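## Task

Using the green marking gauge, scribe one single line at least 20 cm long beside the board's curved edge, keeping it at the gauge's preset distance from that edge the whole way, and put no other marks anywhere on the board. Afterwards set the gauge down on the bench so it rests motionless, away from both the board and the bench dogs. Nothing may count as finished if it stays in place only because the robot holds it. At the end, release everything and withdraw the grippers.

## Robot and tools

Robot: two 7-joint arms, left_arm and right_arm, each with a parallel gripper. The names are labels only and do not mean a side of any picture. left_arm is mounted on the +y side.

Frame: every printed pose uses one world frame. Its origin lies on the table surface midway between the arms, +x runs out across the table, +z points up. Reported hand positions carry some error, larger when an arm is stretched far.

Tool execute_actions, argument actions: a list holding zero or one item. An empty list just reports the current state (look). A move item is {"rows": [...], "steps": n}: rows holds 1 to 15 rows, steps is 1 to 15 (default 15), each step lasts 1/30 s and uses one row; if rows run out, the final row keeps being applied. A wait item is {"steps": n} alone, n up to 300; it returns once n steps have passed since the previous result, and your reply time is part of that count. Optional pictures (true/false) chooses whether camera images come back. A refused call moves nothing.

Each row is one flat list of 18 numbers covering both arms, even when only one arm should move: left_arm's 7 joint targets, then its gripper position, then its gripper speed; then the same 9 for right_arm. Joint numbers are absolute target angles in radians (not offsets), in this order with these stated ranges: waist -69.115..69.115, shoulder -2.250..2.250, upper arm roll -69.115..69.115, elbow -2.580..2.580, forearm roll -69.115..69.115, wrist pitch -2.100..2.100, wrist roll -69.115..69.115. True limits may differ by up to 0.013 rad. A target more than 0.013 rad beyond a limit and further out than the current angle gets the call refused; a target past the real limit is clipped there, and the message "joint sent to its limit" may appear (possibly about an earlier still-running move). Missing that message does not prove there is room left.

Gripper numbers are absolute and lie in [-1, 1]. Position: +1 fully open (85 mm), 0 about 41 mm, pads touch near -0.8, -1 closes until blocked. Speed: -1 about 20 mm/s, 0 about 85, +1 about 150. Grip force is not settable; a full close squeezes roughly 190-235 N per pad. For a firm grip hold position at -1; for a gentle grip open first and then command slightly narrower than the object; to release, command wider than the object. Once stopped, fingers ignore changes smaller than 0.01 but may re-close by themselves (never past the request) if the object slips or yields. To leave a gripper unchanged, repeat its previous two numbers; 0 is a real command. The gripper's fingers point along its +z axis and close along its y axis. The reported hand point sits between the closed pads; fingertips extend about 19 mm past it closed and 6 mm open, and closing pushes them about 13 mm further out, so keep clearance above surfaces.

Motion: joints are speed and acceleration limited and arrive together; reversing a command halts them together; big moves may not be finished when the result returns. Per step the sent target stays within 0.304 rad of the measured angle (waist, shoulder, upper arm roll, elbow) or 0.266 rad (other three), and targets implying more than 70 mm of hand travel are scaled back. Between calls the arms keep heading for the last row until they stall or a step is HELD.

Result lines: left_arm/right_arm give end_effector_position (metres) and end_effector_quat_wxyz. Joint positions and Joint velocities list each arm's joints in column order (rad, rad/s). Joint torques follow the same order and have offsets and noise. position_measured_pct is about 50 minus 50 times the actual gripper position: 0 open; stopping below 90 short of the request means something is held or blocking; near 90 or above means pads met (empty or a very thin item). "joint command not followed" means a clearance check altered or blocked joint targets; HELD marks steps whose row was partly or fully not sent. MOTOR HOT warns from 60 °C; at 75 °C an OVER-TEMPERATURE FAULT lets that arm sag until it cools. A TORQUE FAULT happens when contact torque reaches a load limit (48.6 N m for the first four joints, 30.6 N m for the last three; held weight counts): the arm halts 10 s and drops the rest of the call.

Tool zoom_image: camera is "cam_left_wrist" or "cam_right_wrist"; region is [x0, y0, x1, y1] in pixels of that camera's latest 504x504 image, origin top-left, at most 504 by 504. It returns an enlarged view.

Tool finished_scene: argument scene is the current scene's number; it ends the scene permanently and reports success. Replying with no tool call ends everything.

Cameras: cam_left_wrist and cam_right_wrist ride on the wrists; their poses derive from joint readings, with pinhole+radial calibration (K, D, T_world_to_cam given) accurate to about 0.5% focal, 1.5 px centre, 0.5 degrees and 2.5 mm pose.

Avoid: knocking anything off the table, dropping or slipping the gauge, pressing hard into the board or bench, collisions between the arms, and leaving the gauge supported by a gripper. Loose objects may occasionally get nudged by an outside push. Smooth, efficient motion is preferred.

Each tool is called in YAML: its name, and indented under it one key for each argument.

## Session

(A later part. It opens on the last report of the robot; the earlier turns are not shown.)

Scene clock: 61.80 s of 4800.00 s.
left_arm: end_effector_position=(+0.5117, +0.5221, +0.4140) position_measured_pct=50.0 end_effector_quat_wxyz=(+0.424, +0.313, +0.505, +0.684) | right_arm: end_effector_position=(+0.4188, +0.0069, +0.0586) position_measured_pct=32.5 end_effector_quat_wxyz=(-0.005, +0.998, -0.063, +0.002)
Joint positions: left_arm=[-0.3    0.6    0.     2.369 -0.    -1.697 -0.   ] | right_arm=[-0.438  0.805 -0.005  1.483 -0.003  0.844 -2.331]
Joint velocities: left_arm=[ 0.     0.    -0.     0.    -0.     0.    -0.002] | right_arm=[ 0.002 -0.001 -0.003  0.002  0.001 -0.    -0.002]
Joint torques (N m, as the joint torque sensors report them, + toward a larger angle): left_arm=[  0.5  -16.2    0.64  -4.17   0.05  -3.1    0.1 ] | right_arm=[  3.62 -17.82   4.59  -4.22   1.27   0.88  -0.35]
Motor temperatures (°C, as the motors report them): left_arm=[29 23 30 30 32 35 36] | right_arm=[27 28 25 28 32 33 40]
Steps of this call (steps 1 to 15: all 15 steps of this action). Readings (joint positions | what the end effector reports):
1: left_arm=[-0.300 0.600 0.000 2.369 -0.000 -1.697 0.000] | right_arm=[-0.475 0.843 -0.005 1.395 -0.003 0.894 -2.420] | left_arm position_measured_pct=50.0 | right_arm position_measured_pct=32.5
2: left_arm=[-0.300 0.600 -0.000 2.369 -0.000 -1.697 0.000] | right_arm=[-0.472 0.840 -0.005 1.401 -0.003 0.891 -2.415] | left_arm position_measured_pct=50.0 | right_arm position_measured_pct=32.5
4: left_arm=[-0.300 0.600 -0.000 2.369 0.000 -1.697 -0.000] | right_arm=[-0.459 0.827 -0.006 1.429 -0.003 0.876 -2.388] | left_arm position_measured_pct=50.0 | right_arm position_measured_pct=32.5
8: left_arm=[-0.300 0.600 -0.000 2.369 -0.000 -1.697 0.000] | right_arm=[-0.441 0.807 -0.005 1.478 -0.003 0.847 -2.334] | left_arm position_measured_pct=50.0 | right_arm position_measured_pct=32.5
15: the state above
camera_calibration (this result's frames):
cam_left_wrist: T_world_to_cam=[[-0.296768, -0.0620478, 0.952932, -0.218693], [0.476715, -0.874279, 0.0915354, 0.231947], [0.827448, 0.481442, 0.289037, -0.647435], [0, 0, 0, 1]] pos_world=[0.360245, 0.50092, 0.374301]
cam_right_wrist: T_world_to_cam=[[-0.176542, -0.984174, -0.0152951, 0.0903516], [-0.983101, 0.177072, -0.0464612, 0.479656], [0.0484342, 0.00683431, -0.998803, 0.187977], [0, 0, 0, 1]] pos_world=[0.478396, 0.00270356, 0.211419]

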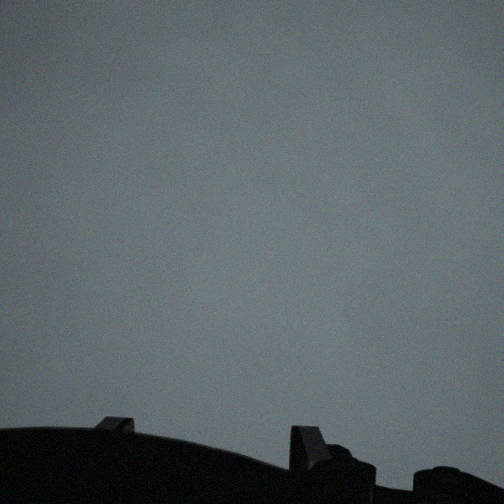

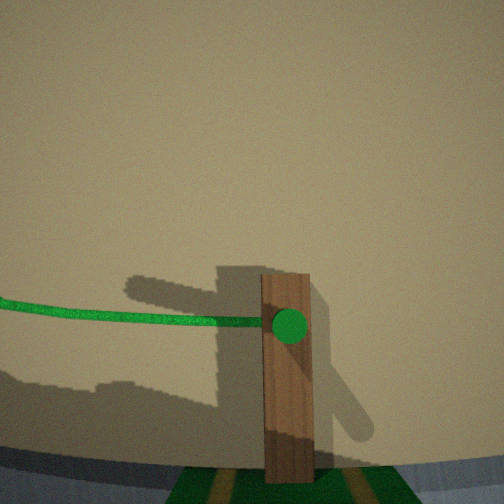

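execute_actions:
  actions:
    - {"rows":[[-0.3,0.6,0,2.369,0,-1.697,0,0,0,-0.3826,0.7715,0,1.5732,0,0.7969,-2.233,-1,0]]}
  pictures: false

execute_actions:
  actions:
    - {"rows":[[-0.3,0.6,0,2.369,0,-1.697,0,0,0,-0.3257,0.7404,0,1.6437,0,0.757,-2.114,-1,0]]}
  pictures: false

execute_actions:
  actions:
    - {"rows":[[-0.3,0.6,0,2.369,0,-1.697,0,0,0,-0.2624,0.7167,0,1.6977,0,0.7262,-1.989,-1,0]]}

Scene clock: 66.97 s of 4800.00 s.
left_arm: end_effector_position=(+0.5117, +0.5221, +0.4140) position_measured_pct=50.0 end_effector_quat_wxyz=(+0.424, +0.313, +0.505, +0.684) | right_arm: end_effector_position=(+0.4147, -0.0275, +0.0585) position_measured_pct=32.5 end_effector_quat_wxyz=(-0.005, +0.999, -0.039, +0.001)
Joint positions: left_arm=[-0.3    0.6    0.     2.369 -0.    -1.697 -0.   ] | right_arm=[-0.389  0.767 -0.006  1.57  -0.004  0.796 -2.232]
Joint velocities: left_arm=[ 0.001 -0.002  0.     0.     0.    -0.     0.   ] | right_arm=[ 0.004 -0.001 -0.001  0.003  0.001  0.     0.   ]
Joint torques (N m, as the joint torque sensors report them, + toward a larger angle): left_arm=[  0.4  -16.54   0.36  -4.25  -0.41  -2.86  -0.06] | right_arm=[  4.17 -17.03   5.49  -4.41   1.44   0.72  -0.42]
Motor temperatures (°C, as the motors report them): left_arm=[29 24 30 30 32 35 36] | right_arm=[27 28 25 28 32 33 40]
Steps of this call (steps 1 to 15: the robot went on to your last target; steps 16 to 90: nothing new was sent; then 1.67 s passed at rest; steps 91 to 105: all 15 steps of this action). Readings (joint positions | what the end effector reports):
91: left_arm=[-0.300 0.600 -0.000 2.369 -0.000 -1.697 0.000] | right_arm=[-0.437 0.804 -0.006 1.484 -0.003 0.844 -2.330] | left_arm position_measured_pct=50.0 | right_arm position_measured_pct=32.5
92: left_arm=[-0.300 0.600 0.000 2.369 -0.000 -1.697 0.000] | right_arm=[-0.433 0.801 -0.006 1.490 -0.003 0.841 -2.324] | left_arm position_measured_pct=50.0 | right_arm position_measured_pct=32.5
94: left_arm=[-0.300 0.600 0.000 2.369 -0.000 -1.697 0.000] | right_arm=[-0.416 0.789 -0.008 1.518 -0.004 0.827 -2.295] | left_arm position_measured_pct=50.0 | right_arm position_measured_pct=32.5
98: left_arm=[-0.300 0.600 0.000 2.369 -0.000 -1.697 0.000] | right_arm=[-0.392 0.769 -0.006 1.566 -0.004 0.798 -2.236] | left_arm position_measured_pct=50.0 | right_arm position_measured_pct=32.5
105: the state above

Scene clock: 67.47 s of 4800.00 s.
left_arm: end_effector_position=(+0.5117, +0.5221, +0.4140) position_measured_pct=50.0 end_effector_quat_wxyz=(+0.424, +0.313, +0.505, +0.684) | right_arm: end_effector_position=(+0.4127, -0.0626, +0.0584) position_measured_pct=32.5 end_effector_quat_wxyz=(-0.005, +1.000, -0.007, +0.001)
Joint positions: left_arm=[-0.3    0.6    0.     2.369 -0.    -1.697  0.   ] | right_arm=[-0.332  0.736 -0.007  1.642 -0.004  0.757 -2.113]
Joint velocities: left_arm=[ 0.     0.001 -0.    -0.    -0.     0.     0.   ] | right_arm=[ 0.006 -0.002 -0.002  0.003 -0.    -0.001  0.003]
Joint torques (N m, as the joint torque sensors report them, + toward a larger angle): left_arm=[  0.09 -16.59   0.54  -4.    -0.03  -3.07  -0.19] | right_arm=[  4.89 -16.06   5.6   -4.16   1.83   0.32  -0.34]
Motor temperatures (°C, as the motors report them): left_arm=[29 24 30 30 32 35 36] | right_arm=[27 28 25 28 32 33 40]
Steps of this call (steps 1 to 15: all 15 steps of this action). Readings (joint positions | what the end effector reports):
1: left_arm=[-0.300 0.600 0.000 2.369 -0.000 -1.697 0.000] | right_arm=[-0.387 0.766 -0.007 1.571 -0.004 0.795 -2.231] | left_arm position_measured_pct=50.0 | right_arm position_measured_pct=32.5
2: left_arm=[-0.300 0.600 0.000 2.369 0.000 -1.697 0.000] | right_arm=[-0.382 0.763 -0.008 1.577 -0.004 0.792 -2.223] | left_arm position_measured_pct=50.0 | right_arm position_measured_pct=32.5
4: left_arm=[-0.300 0.600 0.000 2.369 0.000 -1.697 0.000] | right_arm=[-0.358 0.751 -0.009 1.605 -0.005 0.779 -2.179] | left_arm position_measured_pct=50.0 | right_arm position_measured_pct=32.5
8: left_arm=[-0.300 0.600 0.000 2.369 -0.000 -1.697 -0.000] | right_arm=[-0.336 0.737 -0.006 1.639 -0.004 0.758 -2.115] | left_arm position_measured_pct=50.0 | right_arm position_measured_pct=32.5
15: the state above

Scene clock: 67.97 s of 4800.00 s.
left_arm: end_effector_position=(+0.5117, +0.5221, +0.4140) position_measured_pct=50.0 end_effector_quat_wxyz=(+0.424, +0.313, +0.505, +0.684) | right_arm: end_effector_position=(+0.4128, -0.0973, +0.0583) position_measured_pct=32.5 end_effector_quat_wxyz=(-0.005, +1.000, +0.024, +0.001)
Joint positions: left_arm=[-0.3    0.6    0.     2.369 -0.    -1.697 -0.   ] | right_arm=[-0.269  0.712 -0.008  1.697 -0.004  0.727 -1.988]
Joint velocities: left_arm=[ 0.001  0.002  0.    -0.     0.     0.     0.001] | right_arm=[ 0.005 -0.    -0.002  0.001 -0.002 -0.002  0.002]
Joint torques (N m, as the joint torque sensors report them, + toward a larger angle): left_arm=[  0.35 -16.44   0.34  -4.08  -0.04  -3.07  -0.09] | right_arm=[  5.16 -15.3    6.39  -4.84   1.81  -0.06  -0.61]
Motor temperatures (°C, as the motors report them): left_arm=[29 24 30 30 32 35 36] | right_arm=[27 28 25 28 32 33 40]
Steps of this call (steps 1 to 15: all 15 steps of this action). Readings (joint positions | what the end effector reports):
1: left_arm=[-0.300 0.600 0.000 2.369 -0.000 -1.697 0.000] | right_arm=[-0.330 0.735 -0.007 1.643 -0.004 0.756 -2.112] | left_arm position_measured_pct=50.0 | right_arm position_measured_pct=32.5
2: left_arm=[-0.300 0.600 0.000 2.369 -0.000 -1.697 -0.000] | right_arm=[-0.324 0.733 -0.009 1.647 -0.004 0.754 -2.103] | left_arm position_measured_pct=50.0 | right_arm position_measured_pct=32.5
4: left_arm=[-0.300 0.600 0.000 2.369 -0.000 -1.697 -0.000] | right_arm=[-0.297 0.723 -0.010 1.670 -0.005 0.743 -2.054] | left_arm position_measured_pct=50.0 | right_arm position_measured_pct=32.5
8: left_arm=[-0.300 0.600 0.000 2.369 -0.000 -1.697 -0.000] | right_arm=[-0.273 0.713 -0.007 1.695 -0.004 0.728 -1.990] | left_arm position_measured_pct=50.0 | right_arm position_measured_pct=32.5
15: the state above
camera_calibration (this result's frames):
cam_left_wrist: T_world_to_cam=[[-0.296768, -0.0620477, 0.952932, -0.218693], [0.476715, -0.874279, 0.0915354, 0.231947], [0.827449, 0.481442, 0.289037, -0.647435], [0, 0, 0, 1]] pos_world=[0.360245, 0.500919, 0.374301]
cam_right_wrist: T_world_to_cam=[[-0.00332308, -0.999899, -0.0137923, -0.0863595], [-0.998923, 0.00395759, -0.0462358, 0.481846], [0.0462858, 0.0136238, -0.998835, 0.1903], [0, 0, 0, 1]] pos_world=[0.472232, -0.0908504, 0.211166]

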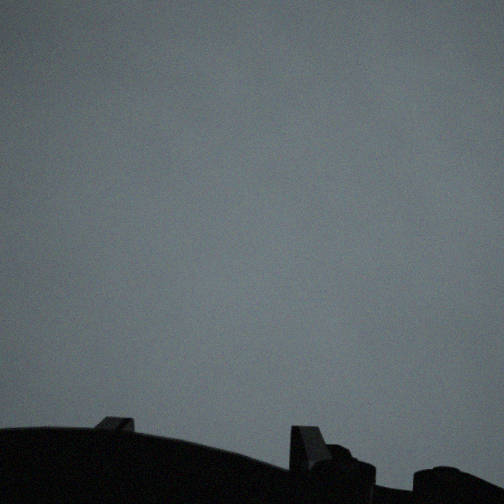

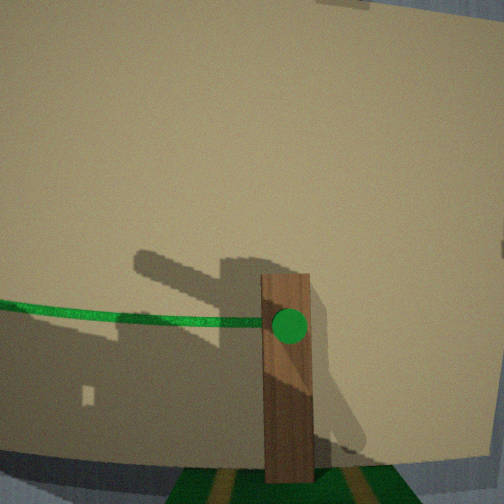

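execute_actions:
  actions:
    - {"rows":[[-0.3,0.6,0,2.369,0,-1.697,0,0,0,-0.195,0.701,0,1.734,0,0.706,-1.862,-1,0]]}
  pictures: false

execute_actions:
  actions:
    - {"rows":[[-0.3,0.6,0,2.369,0,-1.697,0,0,0,-0.205,0.6,0,1.7,0,0.841,-1.862,-1,0]]}

execute_actions:
  actions:
    - {"rows":[[-0.3,0.6,0,2.369,0,-1.697,0,0,0,-0.356,0.411,0,1.935,0,0.796,-2.12,-1,0]]}
  pictures: false

execute_actions:
  actions:
    - {"rows":[[-0.3,0.6,0,2.369,0,-1.697,0,0,0,-0.356,0.606,0,2.025,0,0.511,-2.12,-1,0]]}
  pictures: false

execute_actions:
  actions:
    - {"rows":[[-0.3,0.6,0,2.369,0,-1.697,0,0,0,-0.356,0.612,0,2.0275,0,0.502,-2.12,-1,0]]}
  pictures: false

execute_actions:
  actions:
    - {"rows":[[-0.3,0.6,0,2.369,0,-1.697,0,0,0,-0.356,0.612,0,2.0275,0,0.502,-2.12,1,0]]}
  pictures: false

execute_actions:
  actions:
    - {"rows":[[-0.3,0.6,0,2.369,0,-1.697,0,0,0,-0.356,0.411,0,1.935,0,0.796,-2.12,1,0]]}

finished_scene:
  scene: 2

Scene clock: 74.77 s of 4800.00 s.
left_arm: end_effector_position=(+0.5117, +0.5221, +0.4140) position_measured_pct=50.0 end_effector_quat_wxyz=(+0.424, +0.313, +0.505, +0.684) | right_arm: end_effector_position=(+0.4148, -0.1303, +0.0583) position_measured_pct=32.5 end_effector_quat_wxyz=(-0.005, +0.998, +0.055, +0.000)
Joint positions: left_arm=[-0.3    0.6    0.     2.369 -0.    -1.697 -0.   ] | right_arm=[-0.203  0.696 -0.01   1.734 -0.005  0.708 -1.861]
Joint velocities: left_arm=[ 0.     0.001 -0.     0.     0.    -0.001 -0.001] | right_arm=[ 0.01  -0.002  0.011  0.001  0.01   0.008 -0.002]
Joint torques (N m, as the joint torque sensors report them, + toward a larger angle): left_arm=[  0.63 -16.28   0.98  -4.23  -0.19  -2.69  -0.19] | right_arm=[  5.42 -14.68   6.88  -5.82   2.03  -0.61  -0.54]
Motor temperatures (°C, as the motors report them): left_arm=[29 24 30 30 32 35 36] | right_arm=[27 28 25 28 32 33 40]
Steps of this call (steps 1 to 15: the robot went on to your last target; steps 16 to 90: nothing new was sent; then 3.30 s passed at rest; steps 91 to 105: all 15 steps of this action). Readings (joint positions | what the end effector reports):
91: left_arm=[-0.300 0.600 0.000 2.369 -0.000 -1.697 -0.000] | right_arm=[-0.267 0.712 -0.008 1.697 -0.004 0.727 -1.987] | left_arm position_measured_pct=50.0 | right_arm position_measured_pct=32.5
92: left_arm=[-0.300 0.600 0.000 2.369 -0.000 -1.697 0.000] | right_arm=[-0.260 0.710 -0.010 1.700 -0.005 0.725 -1.978] | left_arm position_measured_pct=50.0 | right_arm position_measured_pct=32.5
94: left_arm=[-0.300 0.600 0.000 2.369 -0.000 -1.697 -0.000] | right_arm=[-0.232 0.704 -0.012 1.715 -0.006 0.719 -1.929] | left_arm position_measured_pct=50.0 | right_arm position_measured_pct=32.5
98: left_arm=[-0.300 0.600 -0.000 2.369 -0.000 -1.697 0.000] | right_arm=[-0.207 0.697 -0.007 1.733 -0.005 0.709 -1.863] | left_arm position_measured_pct=50.0 | right_arm position_measured_pct=32.5
105: the state above

Scene clock: 75.27 s of 4800.00 s.
left_arm: end_effector_position=(+0.5117, +0.5221, +0.4140) position_measured_pct=50.0 end_effector_quat_wxyz=(+0.424, +0.313, +0.505, +0.684) | right_arm: end_effector_position=(+0.4128, -0.1366, +0.1109) position_measured_pct=32.5 end_effector_quat_wxyz=(+0.000, +0.999, +0.054, -0.000)
Joint positions: left_arm=[-0.3    0.6    0.     2.369 -0.    -1.697 -0.   ] | right_arm=[-0.205  0.601  0.     1.7    0.     0.841 -1.862]
Joint velocities: left_arm=[-0.     0.001  0.     0.    -0.    -0.    -0.001] | right_arm=[ 0.    -0.009  0.    -0.    -0.002  0.001  0.   ]
Joint torques (N m, as the joint torque sensors report them, + toward a larger angle): left_arm=[  0.37 -16.53   0.84  -4.62  -0.33  -3.17  -0.05] | right_arm=[ -0.04 -18.57   0.7   -6.47  -0.18   0.16  -0.22]
Motor temperatures (°C, as the motors report them): left_arm=[29 24 30 30 32 35 36] | right_arm=[27 28 25 28 32 33 40]
Steps of this call (steps 1 to 15: all 15 steps of this action). Readings (joint positions | what the end effector reports):
1: left_arm=[-0.300 0.600 0.000 2.369 -0.000 -1.697 0.000] | right_arm=[-0.203 0.695 -0.009 1.733 -0.005 0.709 -1.861] | left_arm position_measured_pct=50.0 | right_arm position_measured_pct=32.5
2: left_arm=[-0.300 0.600 -0.000 2.369 -0.000 -1.697 0.000] | right_arm=[-0.203 0.690 -0.006 1.732 -0.003 0.716 -1.862] | left_arm position_measured_pct=50.0 | right_arm position_measured_pct=32.5
4: left_arm=[-0.300 0.600 0.000 2.369 -0.000 -1.697 -0.000] | right_arm=[-0.204 0.662 -0.001 1.724 -0.000 0.752 -1.862] | left_arm position_measured_pct=50.0 | right_arm position_measured_pct=32.5
8: left_arm=[-0.300 0.600 0.000 2.369 -0.000 -1.697 -0.000] | right_arm=[-0.205 0.607 0.000 1.701 0.000 0.833 -1.862] | left_arm position_measured_pct=50.0 | right_arm position_measured_pct=32.5
15: the state above
camera_calibration (this result's frames):
cam_left_wrist: T_world_to_cam=[[-0.296768, -0.0620477, 0.952932, -0.218693], [0.476715, -0.874279, 0.0915353, 0.231947], [0.827449, 0.481442, 0.289037, -0.647435], [0, 0, 0, 1]] pos_world=[0.360245, 0.50092, 0.374301]
cam_right_wrist: T_world_to_cam=[[0.0558924, -0.998428, -0.00408059, -0.150272], [-0.997463, -0.0556569, -0.0443853, 0.47543], [0.0440884, 0.00655104, -0.999006, 0.243274], [0, 0, 0, 1]] pos_world=[0.471898, -0.125169, 0.263521]

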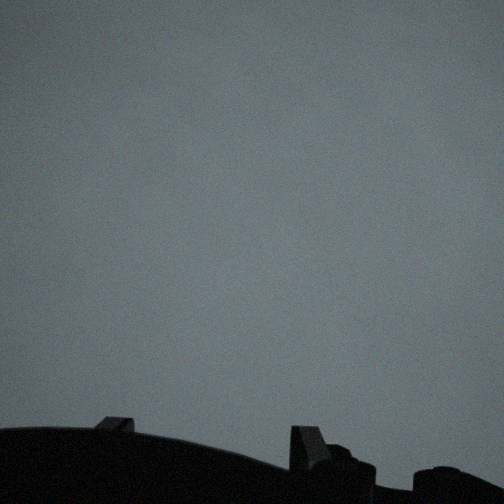

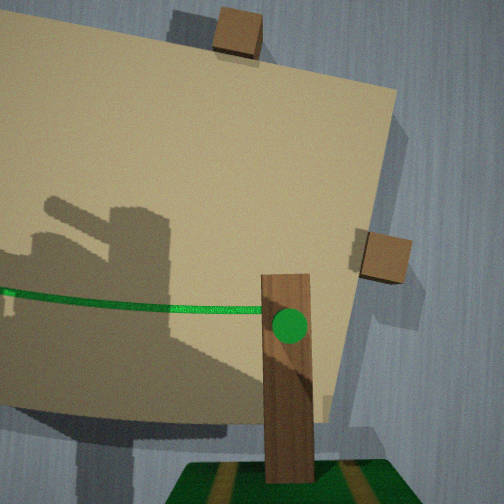

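Scene clock: 75.77 s of 4800.00 s.
left_arm: end_effector_position=(+0.5117, +0.5221, +0.4140) position_measured_pct=50.0 end_effector_quat_wxyz=(+0.424, +0.313, +0.505, +0.684) | right_arm: end_effector_position=(+0.3160, -0.1145, +0.1372) position_measured_pct=32.5 end_effector_quat_wxyz=(+0.001, +1.000, -0.002, -0.003)
Joint positions: left_arm=[-0.3    0.6    0.     2.369 -0.    -1.697 -0.   ] | right_arm=[-0.351  0.417 -0.001  1.934 -0.     0.797 -2.12 ]
Joint velocities: left_arm=[-0.     0.001  0.    -0.     0.    -0.    -0.   ] | right_arm=[-0.034 -0.042  0.018  0.022  0.007 -0.015 -0.012]
Joint torques (N m, as the joint torque sensors report them, + toward a larger angle): left_arm=[  0.1  -16.48   0.5   -4.04  -0.2   -3.12   0.09] | right_arm=[ -0.24 -15.47  -0.15  -6.73  -0.36   0.19   0.05]
Motor temperatures (°C, as the motors report them): left_arm=[29 24 30 30 32 35 36] | right_arm=[27 28 25 28 32 33 40]
Steps of this call (steps 1 to 15: all 15 steps of this action). Readings (joint positions | what the end effector reports):
1: left_arm=[-0.300 0.600 0.000 2.369 -0.000 -1.697 -0.000] | right_arm=[-0.206 0.600 0.000 1.701 0.000 0.840 -1.863] | left_arm position_measured_pct=50.0 | right_arm position_measured_pct=32.5
2: left_arm=[-0.300 0.600 0.000 2.369 -0.000 -1.697 0.000] | right_arm=[-0.210 0.594 0.001 1.707 0.001 0.838 -1.868] | left_arm position_measured_pct=50.0 | right_arm position_measured_pct=32.5
4: left_arm=[-0.300 0.600 0.000 2.369 -0.000 -1.697 -0.000] | right_arm=[-0.230 0.569 0.002 1.734 0.001 0.830 -1.897] | left_arm position_measured_pct=50.0 | right_arm position_measured_pct=32.5
8: left_arm=[-0.300 0.600 0.000 2.369 -0.000 -1.697 -0.000] | right_arm=[-0.300 0.481 -0.000 1.842 -0.000 0.811 -2.017] | left_arm position_measured_pct=50.0 | right_arm position_measured_pct=32.5
15: the state above

Scene clock: 76.27 s of 4800.00 s.
left_arm: end_effector_position=(+0.5117, +0.5221, +0.4140) position_measured_pct=50.0 end_effector_quat_wxyz=(+0.424, +0.313, +0.505, +0.684) | right_arm: end_effector_position=(+0.3174, -0.1121, +0.0504) position_measured_pct=32.5 end_effector_quat_wxyz=(-0.002, +1.000, +0.000, +0.003)
Joint positions: left_arm=[-0.3    0.6    0.     2.369 -0.    -1.697  0.   ] | right_arm=[-0.356  0.592  0.     2.025 -0.     0.517 -2.12 ]
Joint velocities: left_arm=[-0.     0.001 -0.     0.    -0.    -0.001  0.001] | right_arm=[-0.001  0.     0.001  0.001 -0.001 -0.004 -0.001]
Joint torques (N m, as the joint torque sensors report them, + toward a larger angle): left_arm=[ -0.02 -16.45   1.03  -3.95  -0.08  -3.1   -0.07] | right_arm=[-0.21 -5.05  0.46 -4.81 -0.02 -2.37 -0.33]
Motor temperatures (°C, as the motors report them): left_arm=[29 24 30 30 32 35 36] | right_arm=[27 28 25 28 32 33 40]
Steps of this call (steps 1 to 15: all 15 steps of this action). Readings (joint positions | what the end effector reports):
1: left_arm=[-0.300 0.600 0.000 2.369 -0.000 -1.697 -0.000] | right_arm=[-0.352 0.417 -0.000 1.935 -0.000 0.795 -2.120] | left_arm position_measured_pct=50.0 | right_arm position_measured_pct=32.5
2: left_arm=[-0.300 0.600 0.000 2.369 -0.000 -1.697 -0.000] | right_arm=[-0.353 0.422 -0.000 1.937 -0.000 0.788 -2.120] | left_arm position_measured_pct=50.0 | right_arm position_measured_pct=32.5
4: left_arm=[-0.300 0.600 0.000 2.369 0.000 -1.697 -0.000] | right_arm=[-0.354 0.451 0.000 1.949 0.000 0.752 -2.120] | left_arm position_measured_pct=50.0 | right_arm position_measured_pct=32.5
8: left_arm=[-0.300 0.600 0.000 2.369 -0.000 -1.697 0.000] | right_arm=[-0.355 0.548 -0.000 1.996 -0.000 0.606 -2.120] | left_arm position_measured_pct=50.0 | right_arm position_measured_pct=32.5
15: the state above

Scene clock: 76.77 s of 4800.00 s.
left_arm: end_effector_position=(+0.5117, +0.5221, +0.4140) position_measured_pct=50.0 end_effector_quat_wxyz=(+0.424, +0.313, +0.505, +0.684) | right_arm: end_effector_position=(+0.3173, -0.1122, +0.0501) position_measured_pct=32.5 end_effector_quat_wxyz=(-0.003, +1.000, -0.000, +0.004)
Joint positions: left_arm=[-0.3    0.6   -0.     2.369 -0.    -1.697 -0.   ] | right_arm=[-0.356  0.592  0.     2.029 -0.     0.511 -2.12 ]
Joint velocities: left_arm=[ 0.001  0.002  0.     0.    -0.     0.001  0.   ] | right_arm=[-0.     0.     0.002  0.001 -0.    -0.    -0.   ]
Joint torques (N m, as the joint torque sensors report them, + toward a larger angle): left_arm=[  0.22 -16.81   0.87  -4.12  -0.11  -2.66   0.03] | right_arm=[-0.19  0.46  0.73 -5.14  0.02 -4.27 -0.23]
Motor temperatures (°C, as the motors report them): left_arm=[29 24 30 30 32 35 36] | right_arm=[27 28 25 28 32 33 40]
Steps of this call (steps 1 to 15: all 15 steps of this action). Readings (joint positions | what the end effector reports):
1: left_arm=[-0.300 0.600 -0.000 2.369 -0.000 -1.697 0.000] | right_arm=[-0.356 0.593 0.000 2.026 -0.000 0.516 -2.120] | left_arm position_measured_pct=50.0 | right_arm position_measured_pct=32.5
2: left_arm=[-0.300 0.600 -0.000 2.369 -0.000 -1.697 -0.000] | right_arm=[-0.356 0.593 0.000 2.026 -0.000 0.515 -2.120] | left_arm position_measured_pct=50.0 | right_arm position_measured_pct=32.5
4: left_arm=[-0.300 0.600 -0.000 2.369 -0.000 -1.697 -0.000] | right_arm=[-0.356 0.592 0.000 2.028 -0.000 0.513 -2.120] | left_arm position_measured_pct=50.0 | right_arm position_measured_pct=32.5
8: left_arm=[-0.300 0.600 0.000 2.369 -0.000 -1.697 0.000] | right_arm=[-0.356 0.592 0.000 2.029 -0.000 0.512 -2.120] | left_arm position_measured_pct=50.0 | right_arm position_measured_pct=32.5
15: the state above

Scene clock: 77.27 s of 4800.00 s.
left_arm: end_effector_position=(+0.5117, +0.5221, +0.4140) position_measured_pct=50.0 end_effector_quat_wxyz=(+0.424, +0.313, +0.505, +0.684) | right_arm: end_effector_position=(+0.3163, -0.1127, +0.0425) position_measured_pct=0.8 end_effector_quat_wxyz=(-0.000, +1.000, +0.000, +0.000)
Joint positions: left_arm=[-0.3    0.6   -0.     2.369  0.    -1.697  0.   ] | right_arm=[-0.356  0.612 -0.     2.028  0.     0.502 -2.12 ]
Joint velocities: left_arm=[-0.001 -0.    -0.    -0.    -0.     0.    -0.   ] | right_arm=[-0.     0.004 -0.     0.    -0.001 -0.    -0.001]
Joint torques (N m, as the joint torque sensors report them, + toward a larger angle): left_arm=[  0.31 -17.07   0.62  -4.36  -0.07  -3.05  -0.14] | right_arm=[ -0.13 -15.43   0.61  -3.8   -0.21   0.16  -0.11]
Motor temperatures (°C, as the motors report them): left_arm=[29 24 30 30 32 35 36] | right_arm=[27 28 25 28 32 33 40]
Steps of this call (steps 1 to 15: all 15 steps of this action). Readings (joint positions | what the end effector reports):
1: left_arm=[-0.300 0.600 0.000 2.369 -0.000 -1.697 0.000] | right_arm=[-0.356 0.592 0.000 2.029 -0.000 0.511 -2.120] | left_arm position_measured_pct=50.0 | right_arm position_measured_pct=32.5
2: left_arm=[-0.300 0.600 0.000 2.369 -0.000 -1.697 -0.000] | right_arm=[-0.356 0.593 0.000 2.029 -0.000 0.510 -2.120] | left_arm position_measured_pct=50.0 | right_arm position_measured_pct=32.5
4: left_arm=[-0.300 0.600 -0.000 2.369 -0.000 -1.697 -0.000] | right_arm=[-0.356 0.601 0.000 2.028 0.000 0.504 -2.120] | left_arm position_measured_pct=50.0 | right_arm position_measured_pct=27.8
8: left_arm=[-0.300 0.600 0.000 2.369 -0.000 -1.697 -0.000] | right_arm=[-0.356 0.609 -0.000 2.028 -0.000 0.502 -2.120] | left_arm position_measured_pct=50.0 | right_arm position_measured_pct=16.7
15: the state above

Scene clock: 77.77 s of 4800.00 s.
left_arm: end_effector_position=(+0.5117, +0.5221, +0.4140) position_measured_pct=50.0 end_effector_quat_wxyz=(+0.424, +0.313, +0.505, +0.684) | right_arm: end_effector_position=(+0.3152, -0.1134, +0.1374) position_measured_pct=0.0 end_effector_quat_wxyz=(+0.001, +1.000, +0.000, -0.002)
Joint positions: left_arm=[-0.3    0.6    0.     2.369 -0.    -1.697 -0.   ] | right_arm=[-0.356  0.416  0.     1.935  0.     0.796 -2.12 ]
Joint velocities: left_arm=[ 0.001  0.001 -0.    -0.    -0.    -0.     0.   ] | right_arm=[-0.    -0.04  -0.002 -0.003  0.     0.01   0.001]
Joint torques (N m, as the joint torque sensors report them, + toward a larger angle): left_arm=[  0.3  -16.4    0.34  -4.28  -0.27  -3.14  -0.12] | right_arm=[ -0.31 -14.72   0.8   -5.89  -0.08   0.2   -0.22]
Motor temperatures (°C, as the motors report them): left_arm=[29 24 30 30 32 35 36] | right_arm=[27 28 25 28 32 33 40]
Steps of this call (steps 1 to 15: all 15 steps of this action). Readings (joint positions | what the end effector reports):
1: left_arm=[-0.300 0.600 0.000 2.369 -0.000 -1.697 -0.000] | right_arm=[-0.356 0.610 -0.000 2.027 0.000 0.503 -2.120] | left_arm position_measured_pct=50.0 | right_arm position_measured_pct=0.4
2: left_arm=[-0.300 0.600 0.000 2.369 -0.000 -1.697 -0.000] | right_arm=[-0.356 0.604 -0.000 2.025 -0.000 0.510 -2.120] | left_arm position_measured_pct=50.0 | right_arm position_measured_pct=0.0
4: left_arm=[-0.300 0.600 0.000 2.369 -0.000 -1.697 0.000] | right_arm=[-0.356 0.574 -0.000 2.013 -0.000 0.545 -2.120] | left_arm position_measured_pct=50.0 | right_arm position_measured_pct=0.0
8: left_arm=[-0.300 0.600 0.000 2.369 -0.000 -1.697 0.000] | right_arm=[-0.356 0.475 -0.000 1.966 0.000 0.690 -2.120] | left_arm position_measured_pct=50.0 | right_arm position_measured_pct=0.0
15: the state above
camera_calibration (this result's frames):
cam_left_wrist: T_world_to_cam=[[-0.296768, -0.0620478, 0.952932, -0.218693], [0.476715, -0.874279, 0.0915354, 0.231947], [0.827448, 0.481442, 0.289037, -0.647435], [0, 0, 0, 1]] pos_world=[0.360245, 0.50092, 0.374301]
cam_right_wrist: T_world_to_cam=[[-0.0511195, -0.998692, -0.00143295, -0.0882446], [-0.997862, 0.0511355, -0.0406935, 0.392323], [0.0407135, -0.000650348, -0.999171, 0.274161], [0, 0, 0, 1]] pos_world=[0.375812, -0.108013, 0.289772]

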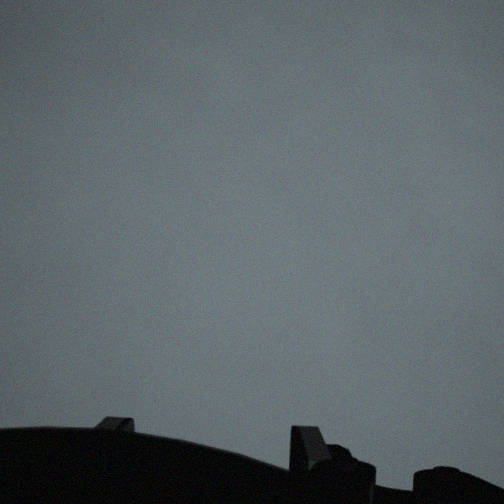

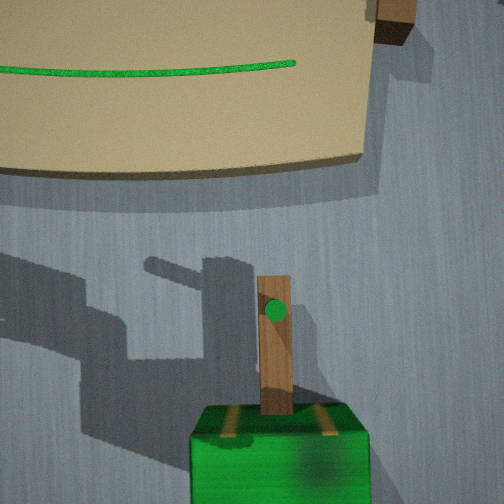

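The scene is finished: the task was done.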